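# Move the heavy drive-filled cartons onto the low platform

## Task

There are four sealed cartons, and at least one still holds disk drives, though none can be identified by sight. A loaded carton is roughly double the weight of the heaviest empty one. Every loaded carton must end up on the low platform, upright, in its present orientation and without tilt. The task fails if any empty carton is on or above the platform or rests against its upper edge. Nothing may have spilled out of any carton. At the end the gripper must have released everything and moved away, and whatever was placed must stay put without the robot holding it.

## Robot and tools

Robot: a single 7-joint arm with a two-finger parallel gripper. The joints, base to hand, are waist, shoulder, upper arm roll, elbow, forearm roll, wrist pitch and wrist roll. The elbow never quite straightens. The base may sit slightly tilted on its mount, and the mount counts as part of the arm in the clearance check.

Frame: every pose is in the scene frame. The origin is on the table surface right under the arm's base, +z is up, and looking along +x, +y points left. Positions are in metres and orientations are quaternions written w first (qw, qx, qy, qz). In the gripper's own axes, the fingers extend along +z and close along y. The reported end_effector_position is the point between the pads when they are shut. Closed fingertips stick out about 19 mm past that point, and open ones about 6 mm. Closing pushes the tips roughly 13 mm further out, so leave that gap above any surface. Reported hand position gets less accurate at long reach.

The row: wherever a command is sent, it is one row of 9 numbers: x, y, z, qw, qx, qy, qz, position, speed. The first seven are an absolute pose in the scene frame, not an offset. position is the finger opening, from -1 to 1. +1 is fully open (85 mm), 0 is about 41 mm, about -0.8 is where the pads touch, and -1 closes until something stops the fingers. speed, also -1 to 1, sets how fast the gap changes: about 20 mm/s at -1, 85 at 0 and 150 at +1. Send the wanted quaternion in every row, because the reported one can drift. A target more than 0.6 m from the last reported position along any gripper axis is refused, and then nothing is sent. On each control step the commanded pose is clipped to within 70 mm and 16 degrees of the measured pose, and position is favoured over orientation.

Tools:
- execute_actions: actions is a list holding one item, or empty. An empty list only reports the current state. An item {"rows": [...], "steps": n} runs up to 15 control steps of 1/30 s, one row per step, repeating the last row if needed (default 15 steps). An item {"steps": n} alone is a wait of up to 300 steps, counted from the previous result, so reply time is included. Optional pictures (true or false) sets whether camera images come back. After the last step the arm continues only to the last clipped pose, so check the reported pose and send the rest.
- move: target is one row, as above. speed is the path's top speed in m/s, from 0.002 to 0.5 (default 0.25), and turning is capped at twice that in rad/s. The path runs straight from the current pose, lasts 0.5 to 10 s and gets cut off at 10 s. It does not slow down for obstacles, and the hand may lag, stray or overshoot the speed. Finger values are applied at the start.
- wait: seconds, from 0 to 10. The robot gets no new command during it.
- zoom_image: camera (cam_head_left, cam_head_right, cam_high, cam_low, cam_wrist) and region [x0, y0, x1, y1] in pixels, at most 504 by 504. The full images are 672x504, with (0,0) at top left.
- finished_scene: scene number.

The simulation keeps running while the operator thinks and writes. No steps are held back in this setup.

Reading results: the state line gives the gripper pose. position_measured_pct is about 50 minus 50 times the finger position, so 0 means fully open. If it stops under about 90 before the requested value, the fingers are holding or blocked. At about 90 the pads have met, on nothing or on something very thin. HELD marks steps where a command was partly or fully withheld by the clearance check, and a "pose unreachable" line reports the same. "Hand target" shows the pose the controller is currently heading for. The move: line says how the move ended: done (at rest near target), off_target, moving, held (last step blocked) or fault. It also names the limits used: paced means the pose was clipped, and held means some steps were blocked, after which the arm may jump faster than the set speed. The distance to target is also given.

Gripping: close with -1 and keep sending -1. For a gentler hold, open first, then command a bit narrower than the object, since every extra mm adds force up to roughly 190 to 235 N per pad. To release, command a width larger than the object. The fingers will re-close on their own if the object slips or is lost.

Judging weight: the cartons look alike. Lift each one a little and compare how the arm behaves, for example sag, lag and tracking error, to find the ones about twice as heavy. Load limits are 50.7 N m for the first four joints and 31.9 N m for the forearm roll, wrist pitch and wrist roll. A held load counts toward them. Reaching a limit gives a TORQUE FAULT that halts the arm for 10 s and drops the rest of the call. Holding weight heats the motors: a MOTOR HOT warning appears at 60 °C, and at 75 °C an OVER-TEMPERATURE FAULT lets the arm sink. Keep holds short.

Avoid: knocking or placing anything off the table, dropping or slamming cartons, tipping them so their contents spill, hard collisions, and pushing hard into surfaces. Short random tugs on held items or nudges to loose ones can happen. Move slowly near contact. Set loaded cartons down upright and level on the platform, let go, and back the gripper away before finishing.

Each tool is called after ">>>" by a JSON object that holds its "op" and its "data", one argument or row to a line.

## Session

>>> {"op": "execute_actions", "data": {
  "actions": []
}}

Scene clock: 0.00 s of 6600.00 s.
end_effector_position=(+0.8808, -0.2620, +0.1535) position_measured_pct=0.0 end_effector_quat_wxyz=(-0.356, +0.727, -0.113, +0.575)
Joint positions: [ 0.433  1.833  1.51   0.278 -0.055 -1.113  2.694]
Joint velocities: [ 0.001  0.002  0.    -0.    -0.     0.001  0.001]
Motor temperatures (°C, as the motors report them): [31 34 30 28 38 37 33]
Hand target: +0.881, -0.262, +0.153; -0.356, +0.727, -0.113, +0.575
camera_calibration (this result's frames):
cam_wrist: T_world_to_cam=[[0.284197, -0.66076, -0.694714, -0.301786], [-0.356065, 0.600032, -0.716366, 0.64031], [0.890197, 0.450952, -0.0647457, -0.51342], [0, 0, 0, 1]] pos_world=[0.770803, -0.352087, 0.215799]

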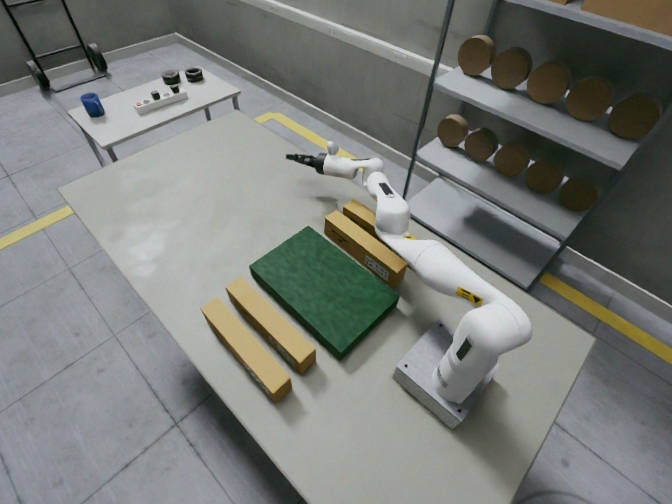

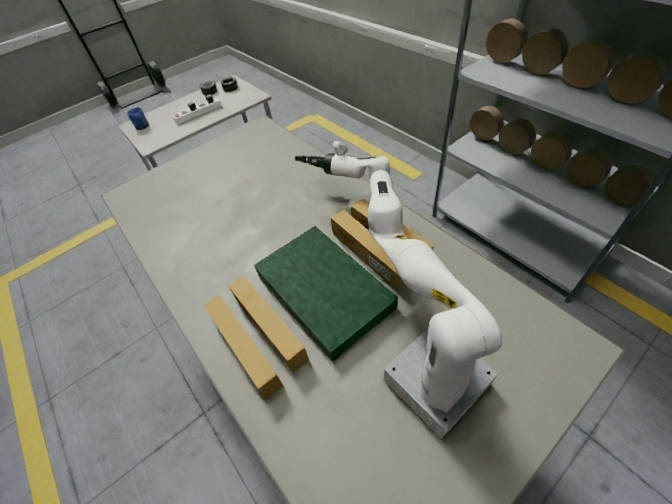

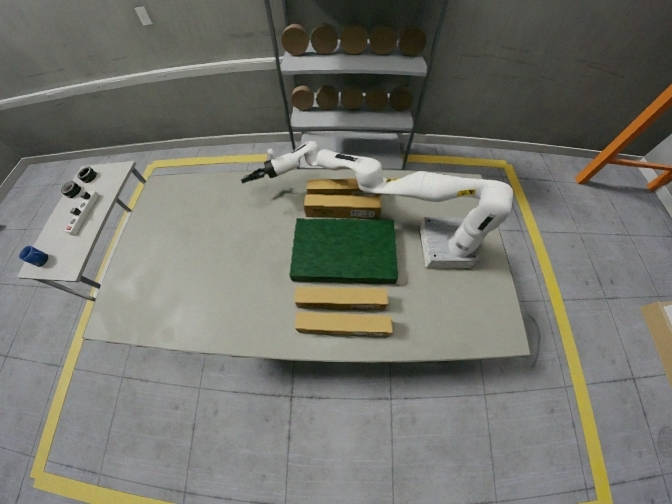

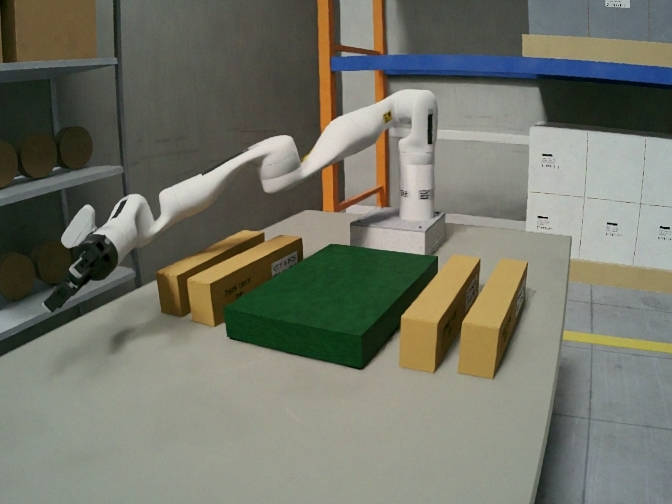

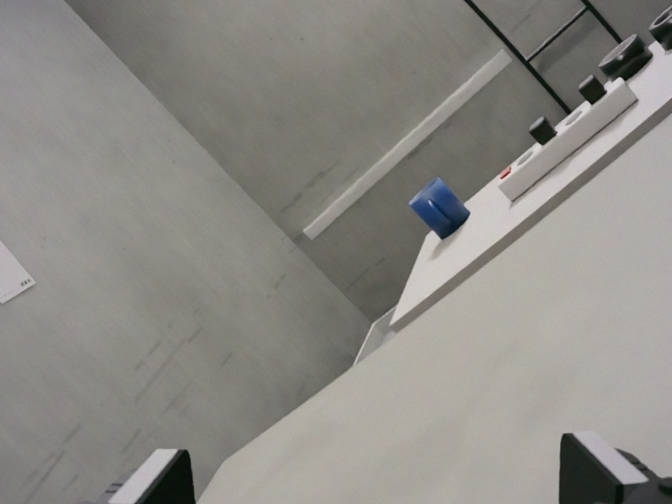

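>>> {"op": "move", "data": {
  "target": [0.6,-0.22,0.4,-0.1,0.95,-0.03,0.3,0.75,0],
  "speed": 0.25
}}

Scene clock: 8.23 s of 6600.00 s.
end_effector_position=(+0.5995, -0.2221, +0.3993) position_measured_pct=12.7 end_effector_quat_wxyz=(-0.099, +0.949, -0.030, +0.299)
Joint positions: [-0.009  1.275  2.053  1.373  1.056 -2.098  2.619]
Joint velocities: [-0.003 -0.002 -0.001  0.    -0.    -0.001  0.001]
Motor temperatures (°C, as the motors report them): [31 34 30 28 38 37 33]
Hand target: +0.600, -0.222, +0.399; -0.099, +0.949, -0.030, +0.299
Off the commanded pose: 0.002 m, 0 deg.
joint sent to its limit — the command would take joint 6 (wrist pitch) past its lower limit, so that joint was sent only as far as its limit.
After step 90, 2.83 s passed at rest.
move: done
camera_calibration (this result's frames):
cam_wrist: T_world_to_cam=[[-0.00871623, -0.957617, -0.287914, -0.0773979], [-0.83712, 0.164475, -0.521708, 0.806267], [0.54695, 0.236471, -0.803073, 0.187818], [0, 0, 0, 1]] pos_world=[0.57154, -0.251142, 0.549184]

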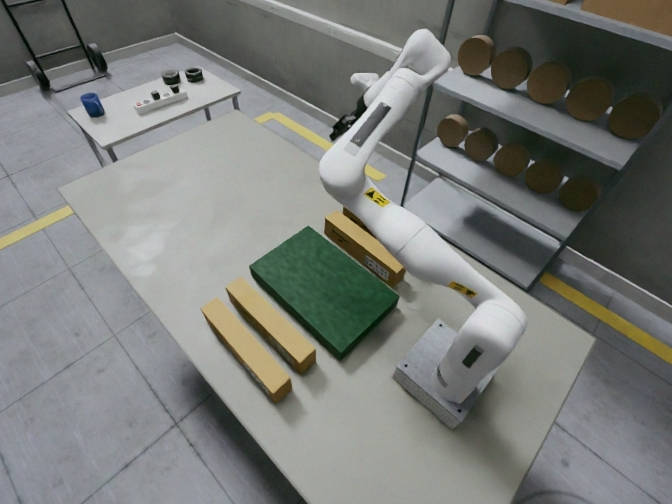

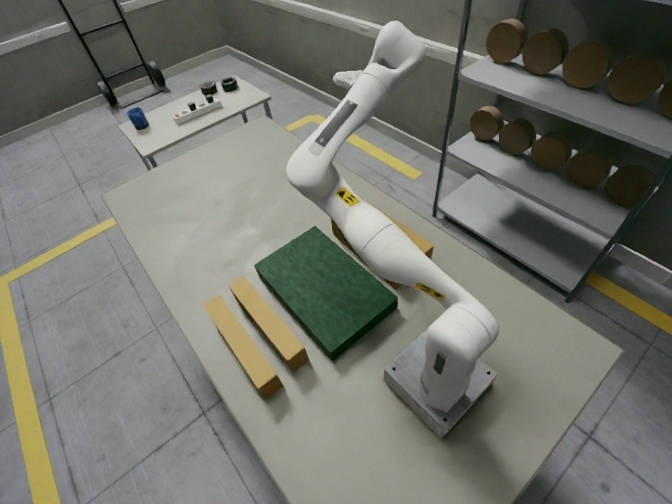

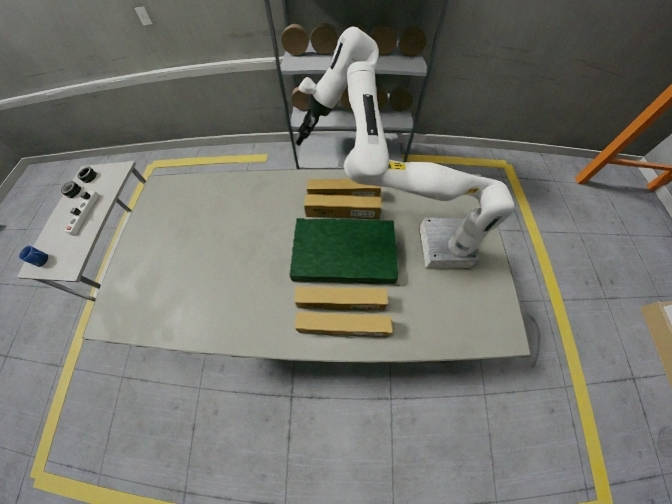

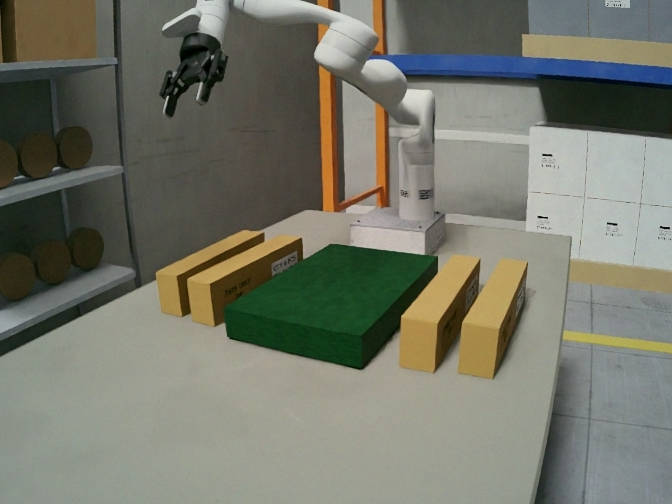

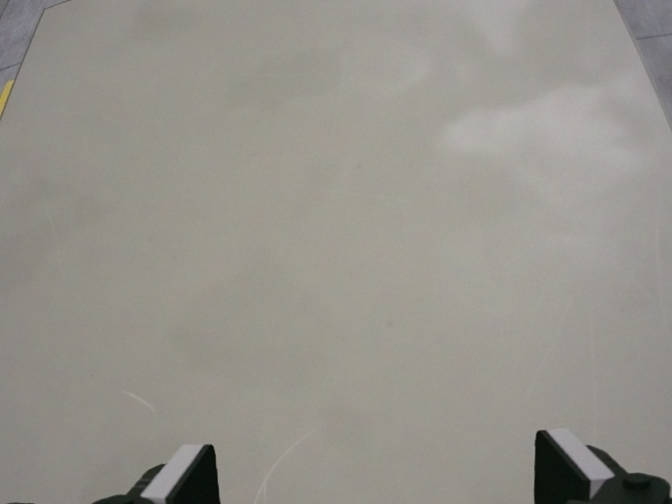

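>>> {"op": "move", "data": {
  "target": [0.44,-0.2,0.42,0,1,0,0,0.75,0],
  "speed": 0.2
}}

>>> {"op": "move", "data": {
  "target": [0.463,-0.205,0.15,0,1,0,0,0.75,0],
  "speed": 0.25
}}

Scene clock: 20.80 s of 6600.00 s.
end_effector_position=(+0.4398, -0.2012, +0.4200) position_measured_pct=12.7 end_effector_quat_wxyz=(+0.001, +1.000, -0.000, +0.000)
Joint positions: [-0.18   1.071  2.005  1.235  1.963 -2.098  2.845]
Joint velocities: [-0.003 -0.    -0.001 -0.     0.001 -0.001  0.002]
Motor temperatures (°C, as the motors report them): [31 34 30 28 38 37 33]
Hand target: +0.440, -0.201, +0.420; +0.001, +1.000, +0.000, +0.000
Off the commanded pose: 0.001 m, 0 deg.
After step 90, 7.63 s passed at rest.
move: done
camera_calibration (this result's frames):
cam_wrist: T_world_to_cam=[[-0.0570514, -0.996443, -0.0620178, -0.134268], [-0.997916, 0.05504, 0.0336712, 0.495307], [-0.030138, 0.0638095, -0.997507, 0.587636], [0, 0, 0, 1]] pos_world=[0.504325, -0.198549, 0.561167]

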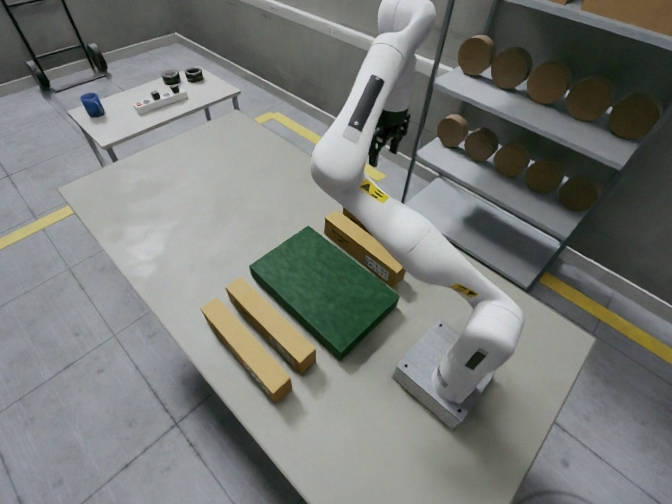

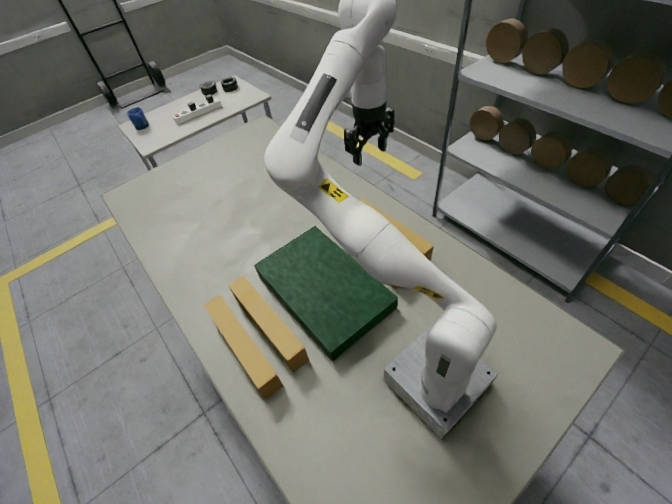

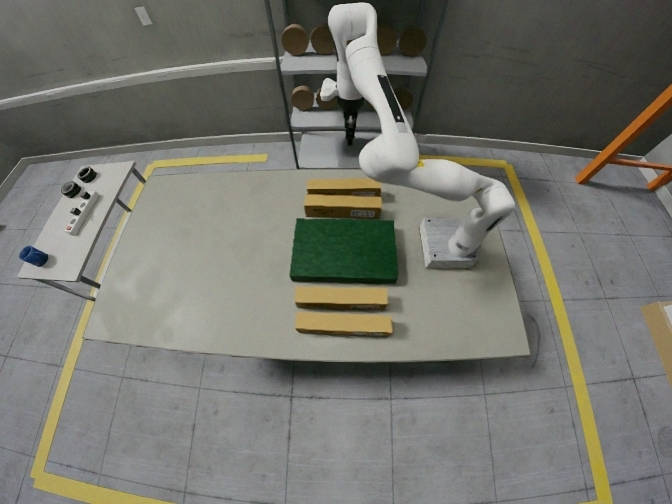

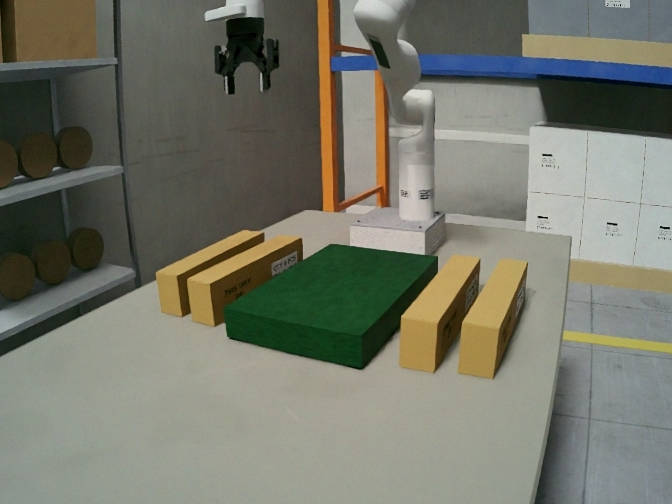

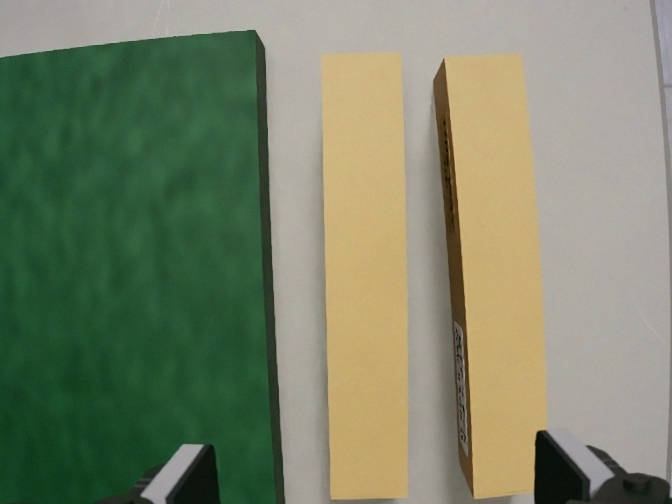

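Scene clock: 22.27 s of 6600.00 s.
end_effector_position=(+0.4638, -0.2047, +0.1501) position_measured_pct=12.7 end_effector_quat_wxyz=(-0.001, +1.000, +0.000, +0.000)
Joint positions: [-0.258  1.507  1.774  1.637  1.646 -1.768  2.963]
Joint velocities: [-0.     0.005 -0.003  0.001  0.002  0.004 -0.   ]
Motor temperatures (°C, as the motors report them): [31 34 30 28 38 37 33]
Hand target: +0.464, -0.205, +0.150; -0.001, +1.000, +0.000, +0.000
Off the commanded pose: 0.001 m, 0 deg.
move: done
camera_calibration (this result's frames):
cam_wrist: T_world_to_cam=[[-0.0562386, -0.996327, -0.064581, -0.153119], [-0.997981, 0.0541837, 0.0331433, 0.528506], [-0.0295223, 0.0663145, -0.997362, 0.319514], [0, 0, 0, 1]] pos_world=[0.528261, -0.202382, 0.291266]

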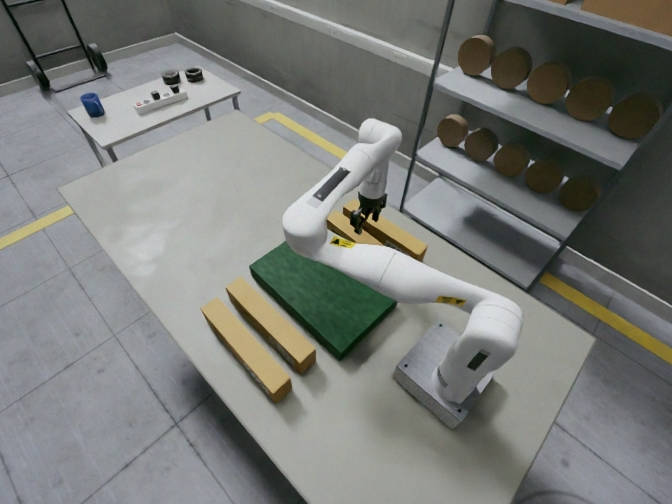

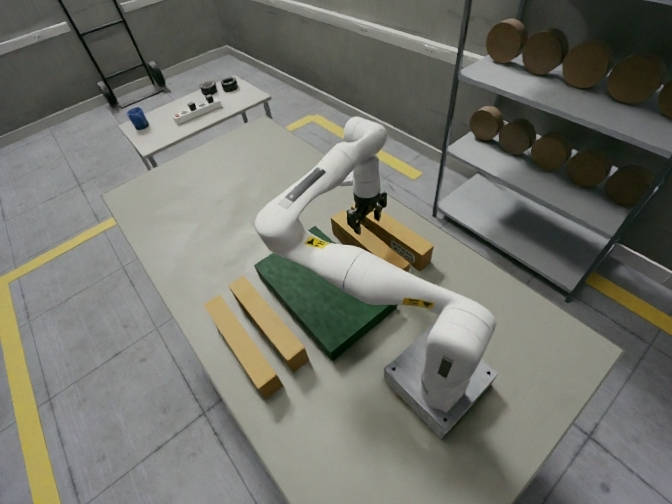

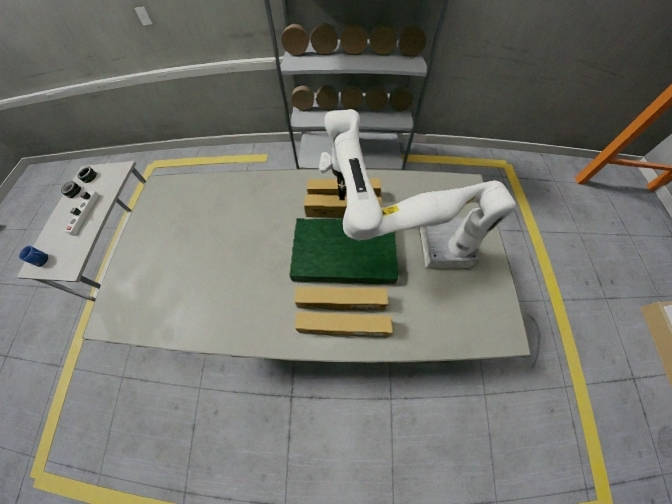

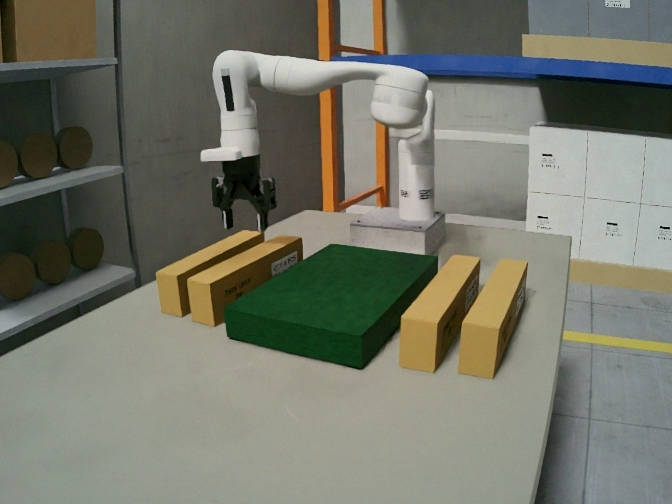

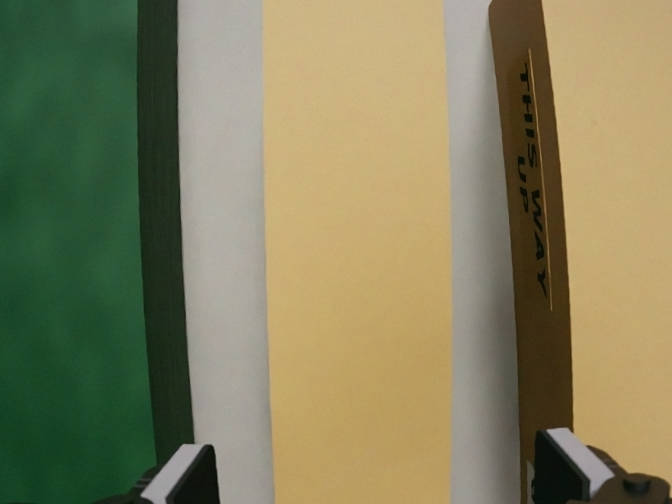

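>>> {"op": "move", "data": {
  "target": [0.463,-0.2005,0.066,0,1,0,0,0.72,0],
  "speed": 0.1
}}

>>> {"op": "move", "data": {
  "target": [0.463,-0.2005,0.0665,0,1,0,0,-1,-0.5]
}}

>>> {"op": "move", "data": {
  "target": [0.463,-0.2005,0.091,0,1,0,0,-1,-0.5],
  "speed": 0.04
}}

Scene clock: 29.97 s of 6600.00 s.
end_effector_position=(+0.4633, -0.2004, +0.0660) position_measured_pct=14.3 end_effector_quat_wxyz=(-0.000, +1.000, +0.000, +0.000)
Joint positions: [-0.281  1.642  1.672  1.683  1.509 -1.678  2.963]
Joint velocities: [-0.     0.002 -0.002  0.     0.002  0.002 -0.001]
Motor temperatures (°C, as the motors report them): [31 34 30 28 38 37 33]
Hand target: +0.463, -0.200, +0.066; -0.000, +1.000, +0.000, +0.000
Off the commanded pose: 0.000 m, 0 deg.
After step 90, 3.57 s passed at rest.
move: done
camera_calibration (this result's frames):
cam_wrist: T_world_to_cam=[[-0.0568771, -0.996343, -0.063764, -0.153997], [-0.997935, 0.0548256, 0.0334749, 0.530627], [-0.0298566, 0.0655362, -0.997403, 0.235383], [0, 0, 0, 1]] pos_world=[0.5278, -0.197952, 0.207189]

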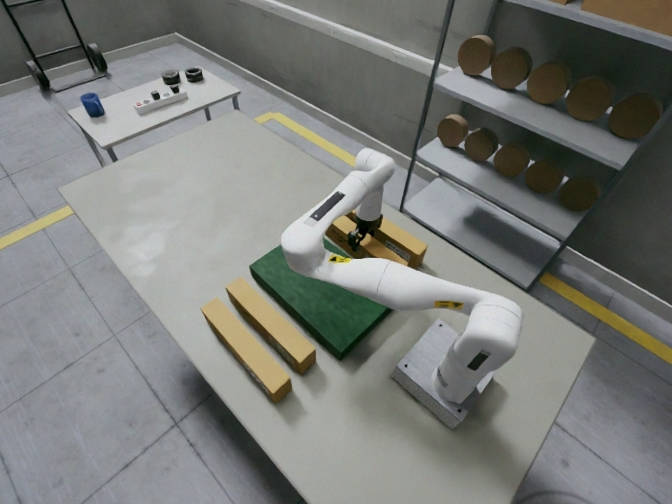

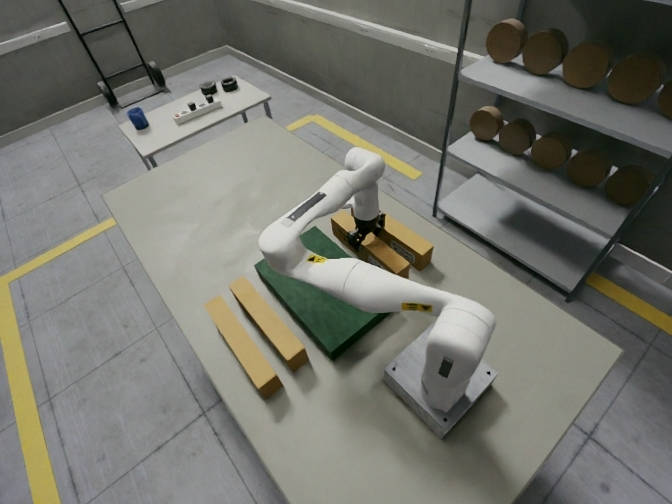

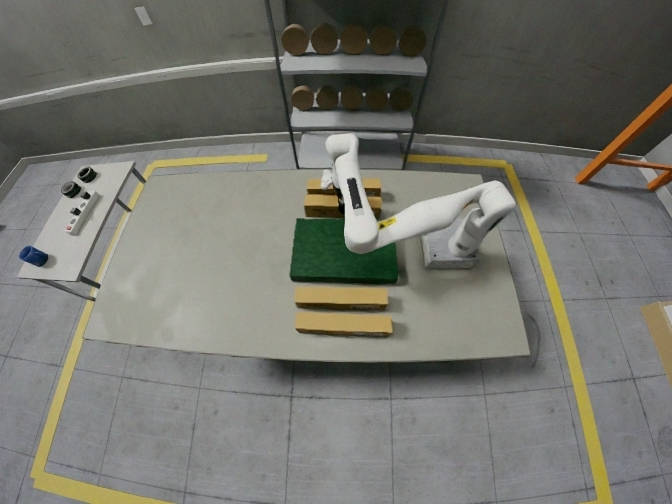

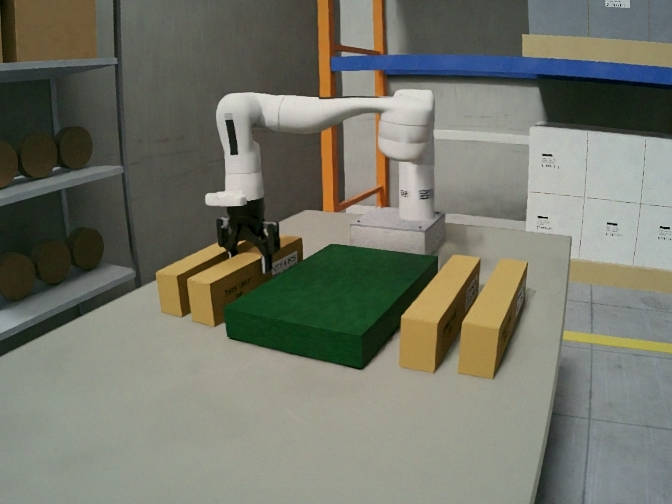

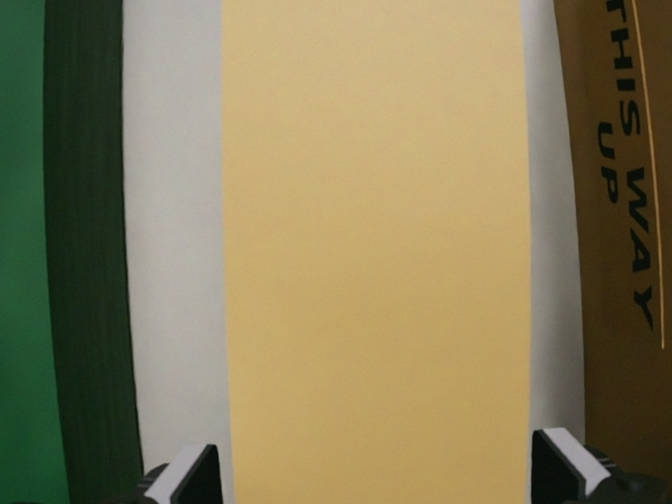

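Scene clock: 30.73 s of 6600.00 s.
end_effector_position=(+0.4631, -0.2006, +0.0671) position_measured_pct=36.1 end_effector_quat_wxyz=(+0.000, +1.000, -0.000, +0.000)
Joint positions: [-0.282  1.64   1.674  1.683  1.511 -1.679  2.964]
Joint velocities: [-0.    -0.     0.     0.     0.001  0.    -0.001]
Motor temperatures (°C, as the motors report them): [31 34 30 28 38 37 33]
Hand target: +0.463, -0.201, +0.067; +0.000, +1.000, -0.000, -0.000
Off the commanded pose: 0.001 m, 0 deg.
move: done
camera_calibration (this result's frames):
cam_wrist: T_world_to_cam=[[-0.057015, -0.996399, -0.0627593, -0.154176], [-0.997928, 0.0549994, 0.0333902, 0.530478], [-0.0298182, 0.064533, -0.99747, 0.23623], [0, 0, 0, 1]] pos_world=[0.527633, -0.198041, 0.208244]

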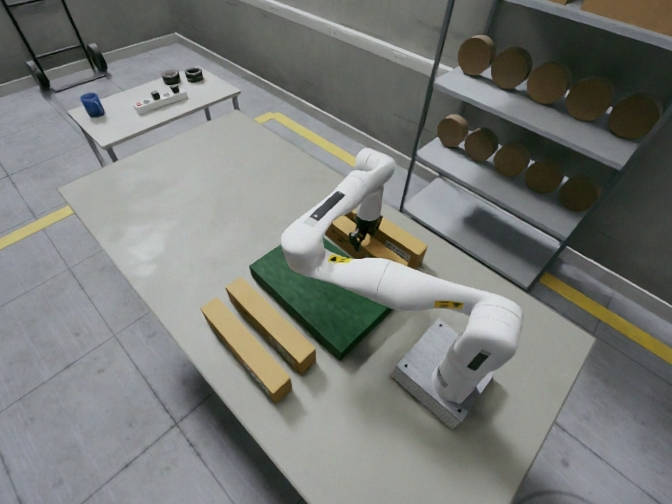

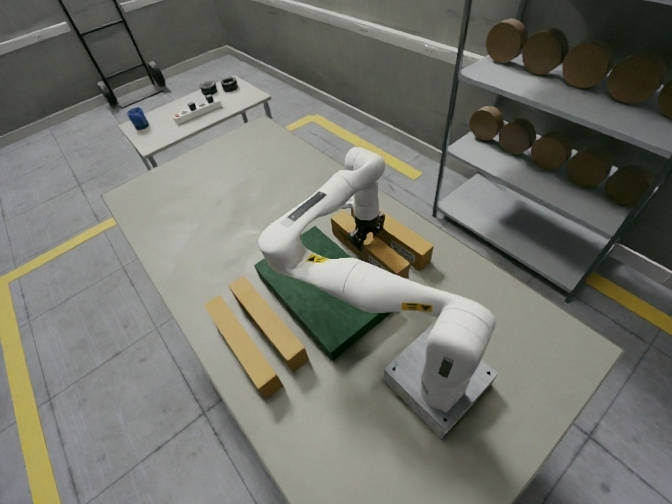

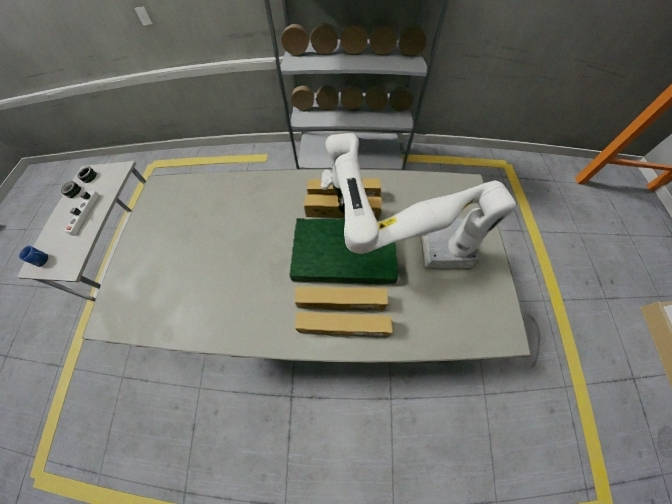

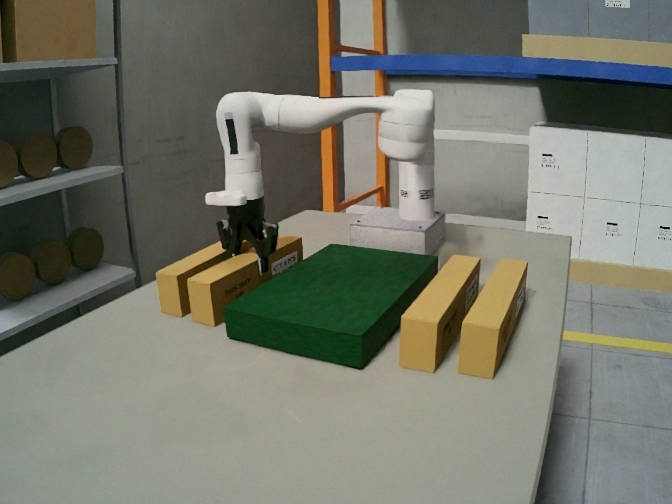

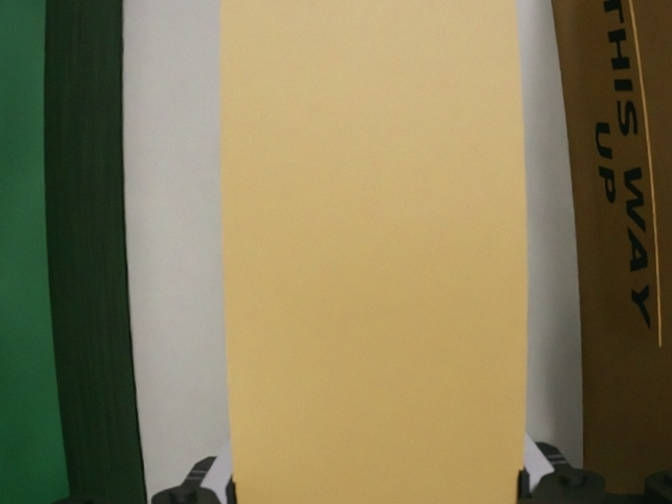

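Scene clock: 31.57 s of 6600.00 s.
end_effector_position=(+0.4626, -0.2004, +0.0903) position_measured_pct=36.1 end_effector_quat_wxyz=(-0.000, +1.000, -0.000, -0.001)
Joint positions: [-0.278  1.603  1.703  1.678  1.552 -1.704  2.965]
Joint velocities: [ 0.    -0.001 -0.001 -0.    -0.001 -0.001  0.001]
Motor temperatures (°C, as the motors report them): [31 34 30 28 38 37 33]
Hand target: +0.463, -0.201, +0.091; +0.000, +1.000, -0.000, -0.000
Off the commanded pose: 0.001 m, 0 deg.
move: done
camera_calibration (this result's frames):
cam_wrist: T_world_to_cam=[[-0.0570304, -0.996357, -0.0634124, -0.152506], [-0.997863, 0.0548565, 0.0355107, 0.528883], [-0.0319027, 0.0653021, -0.997355, 0.260438], [0, 0, 0, 1]] pos_world=[0.527364, -0.197971, 0.231297]

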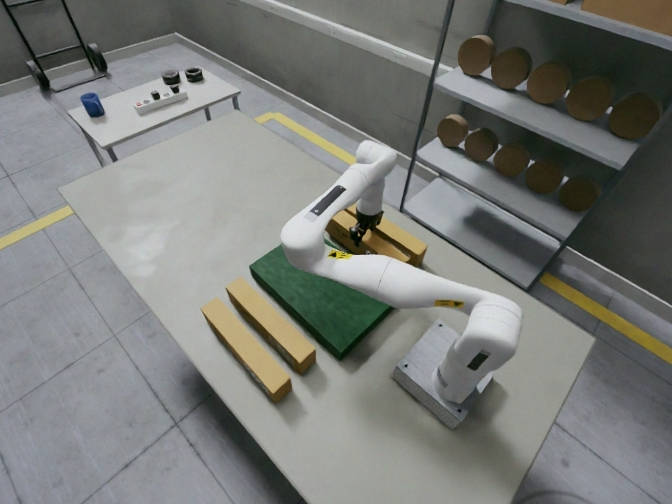

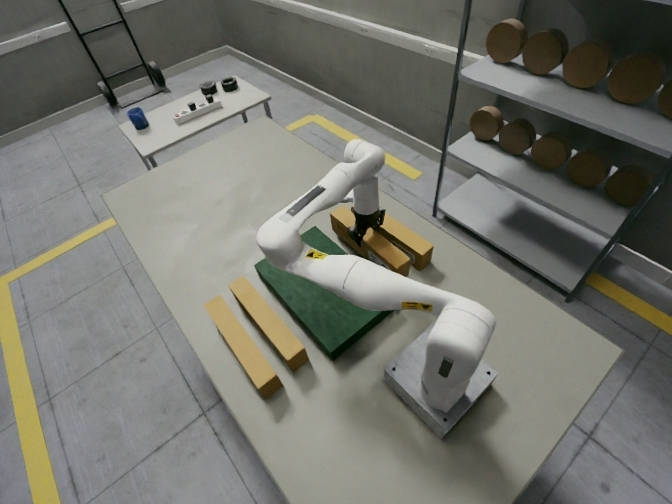

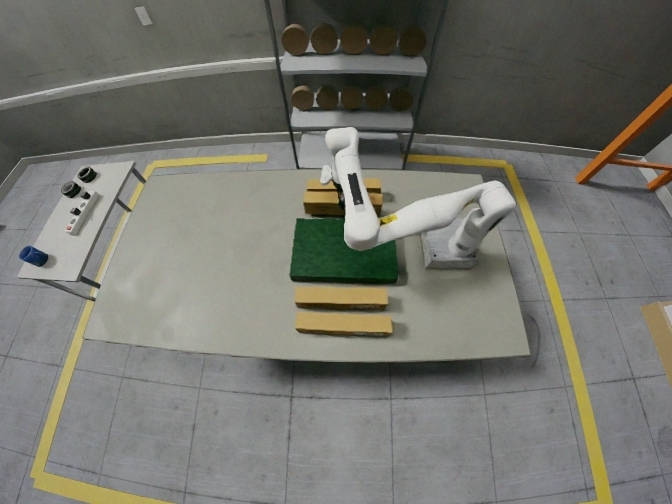

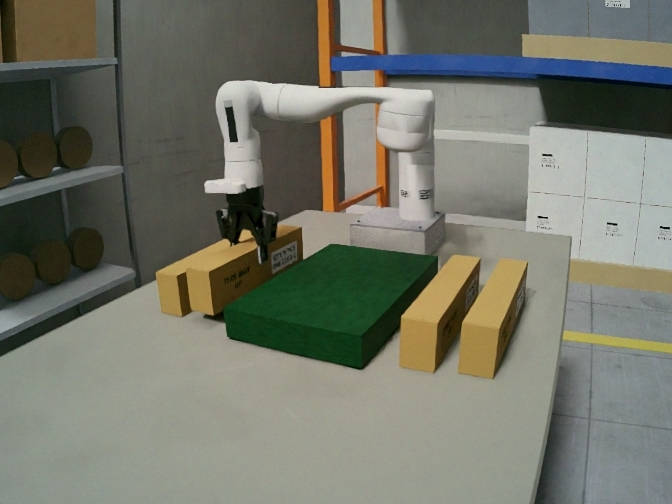

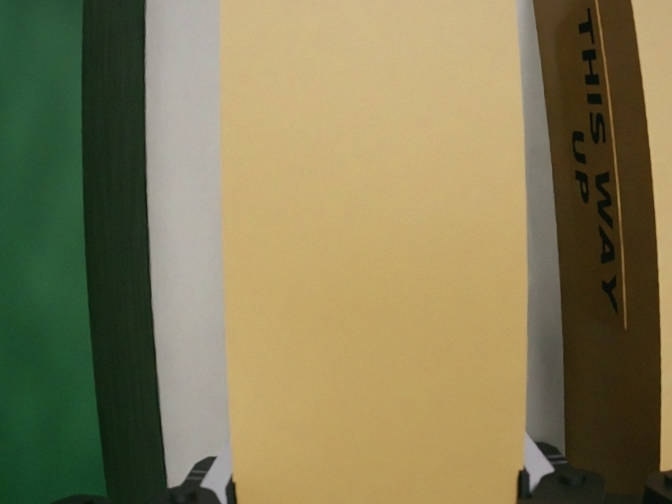

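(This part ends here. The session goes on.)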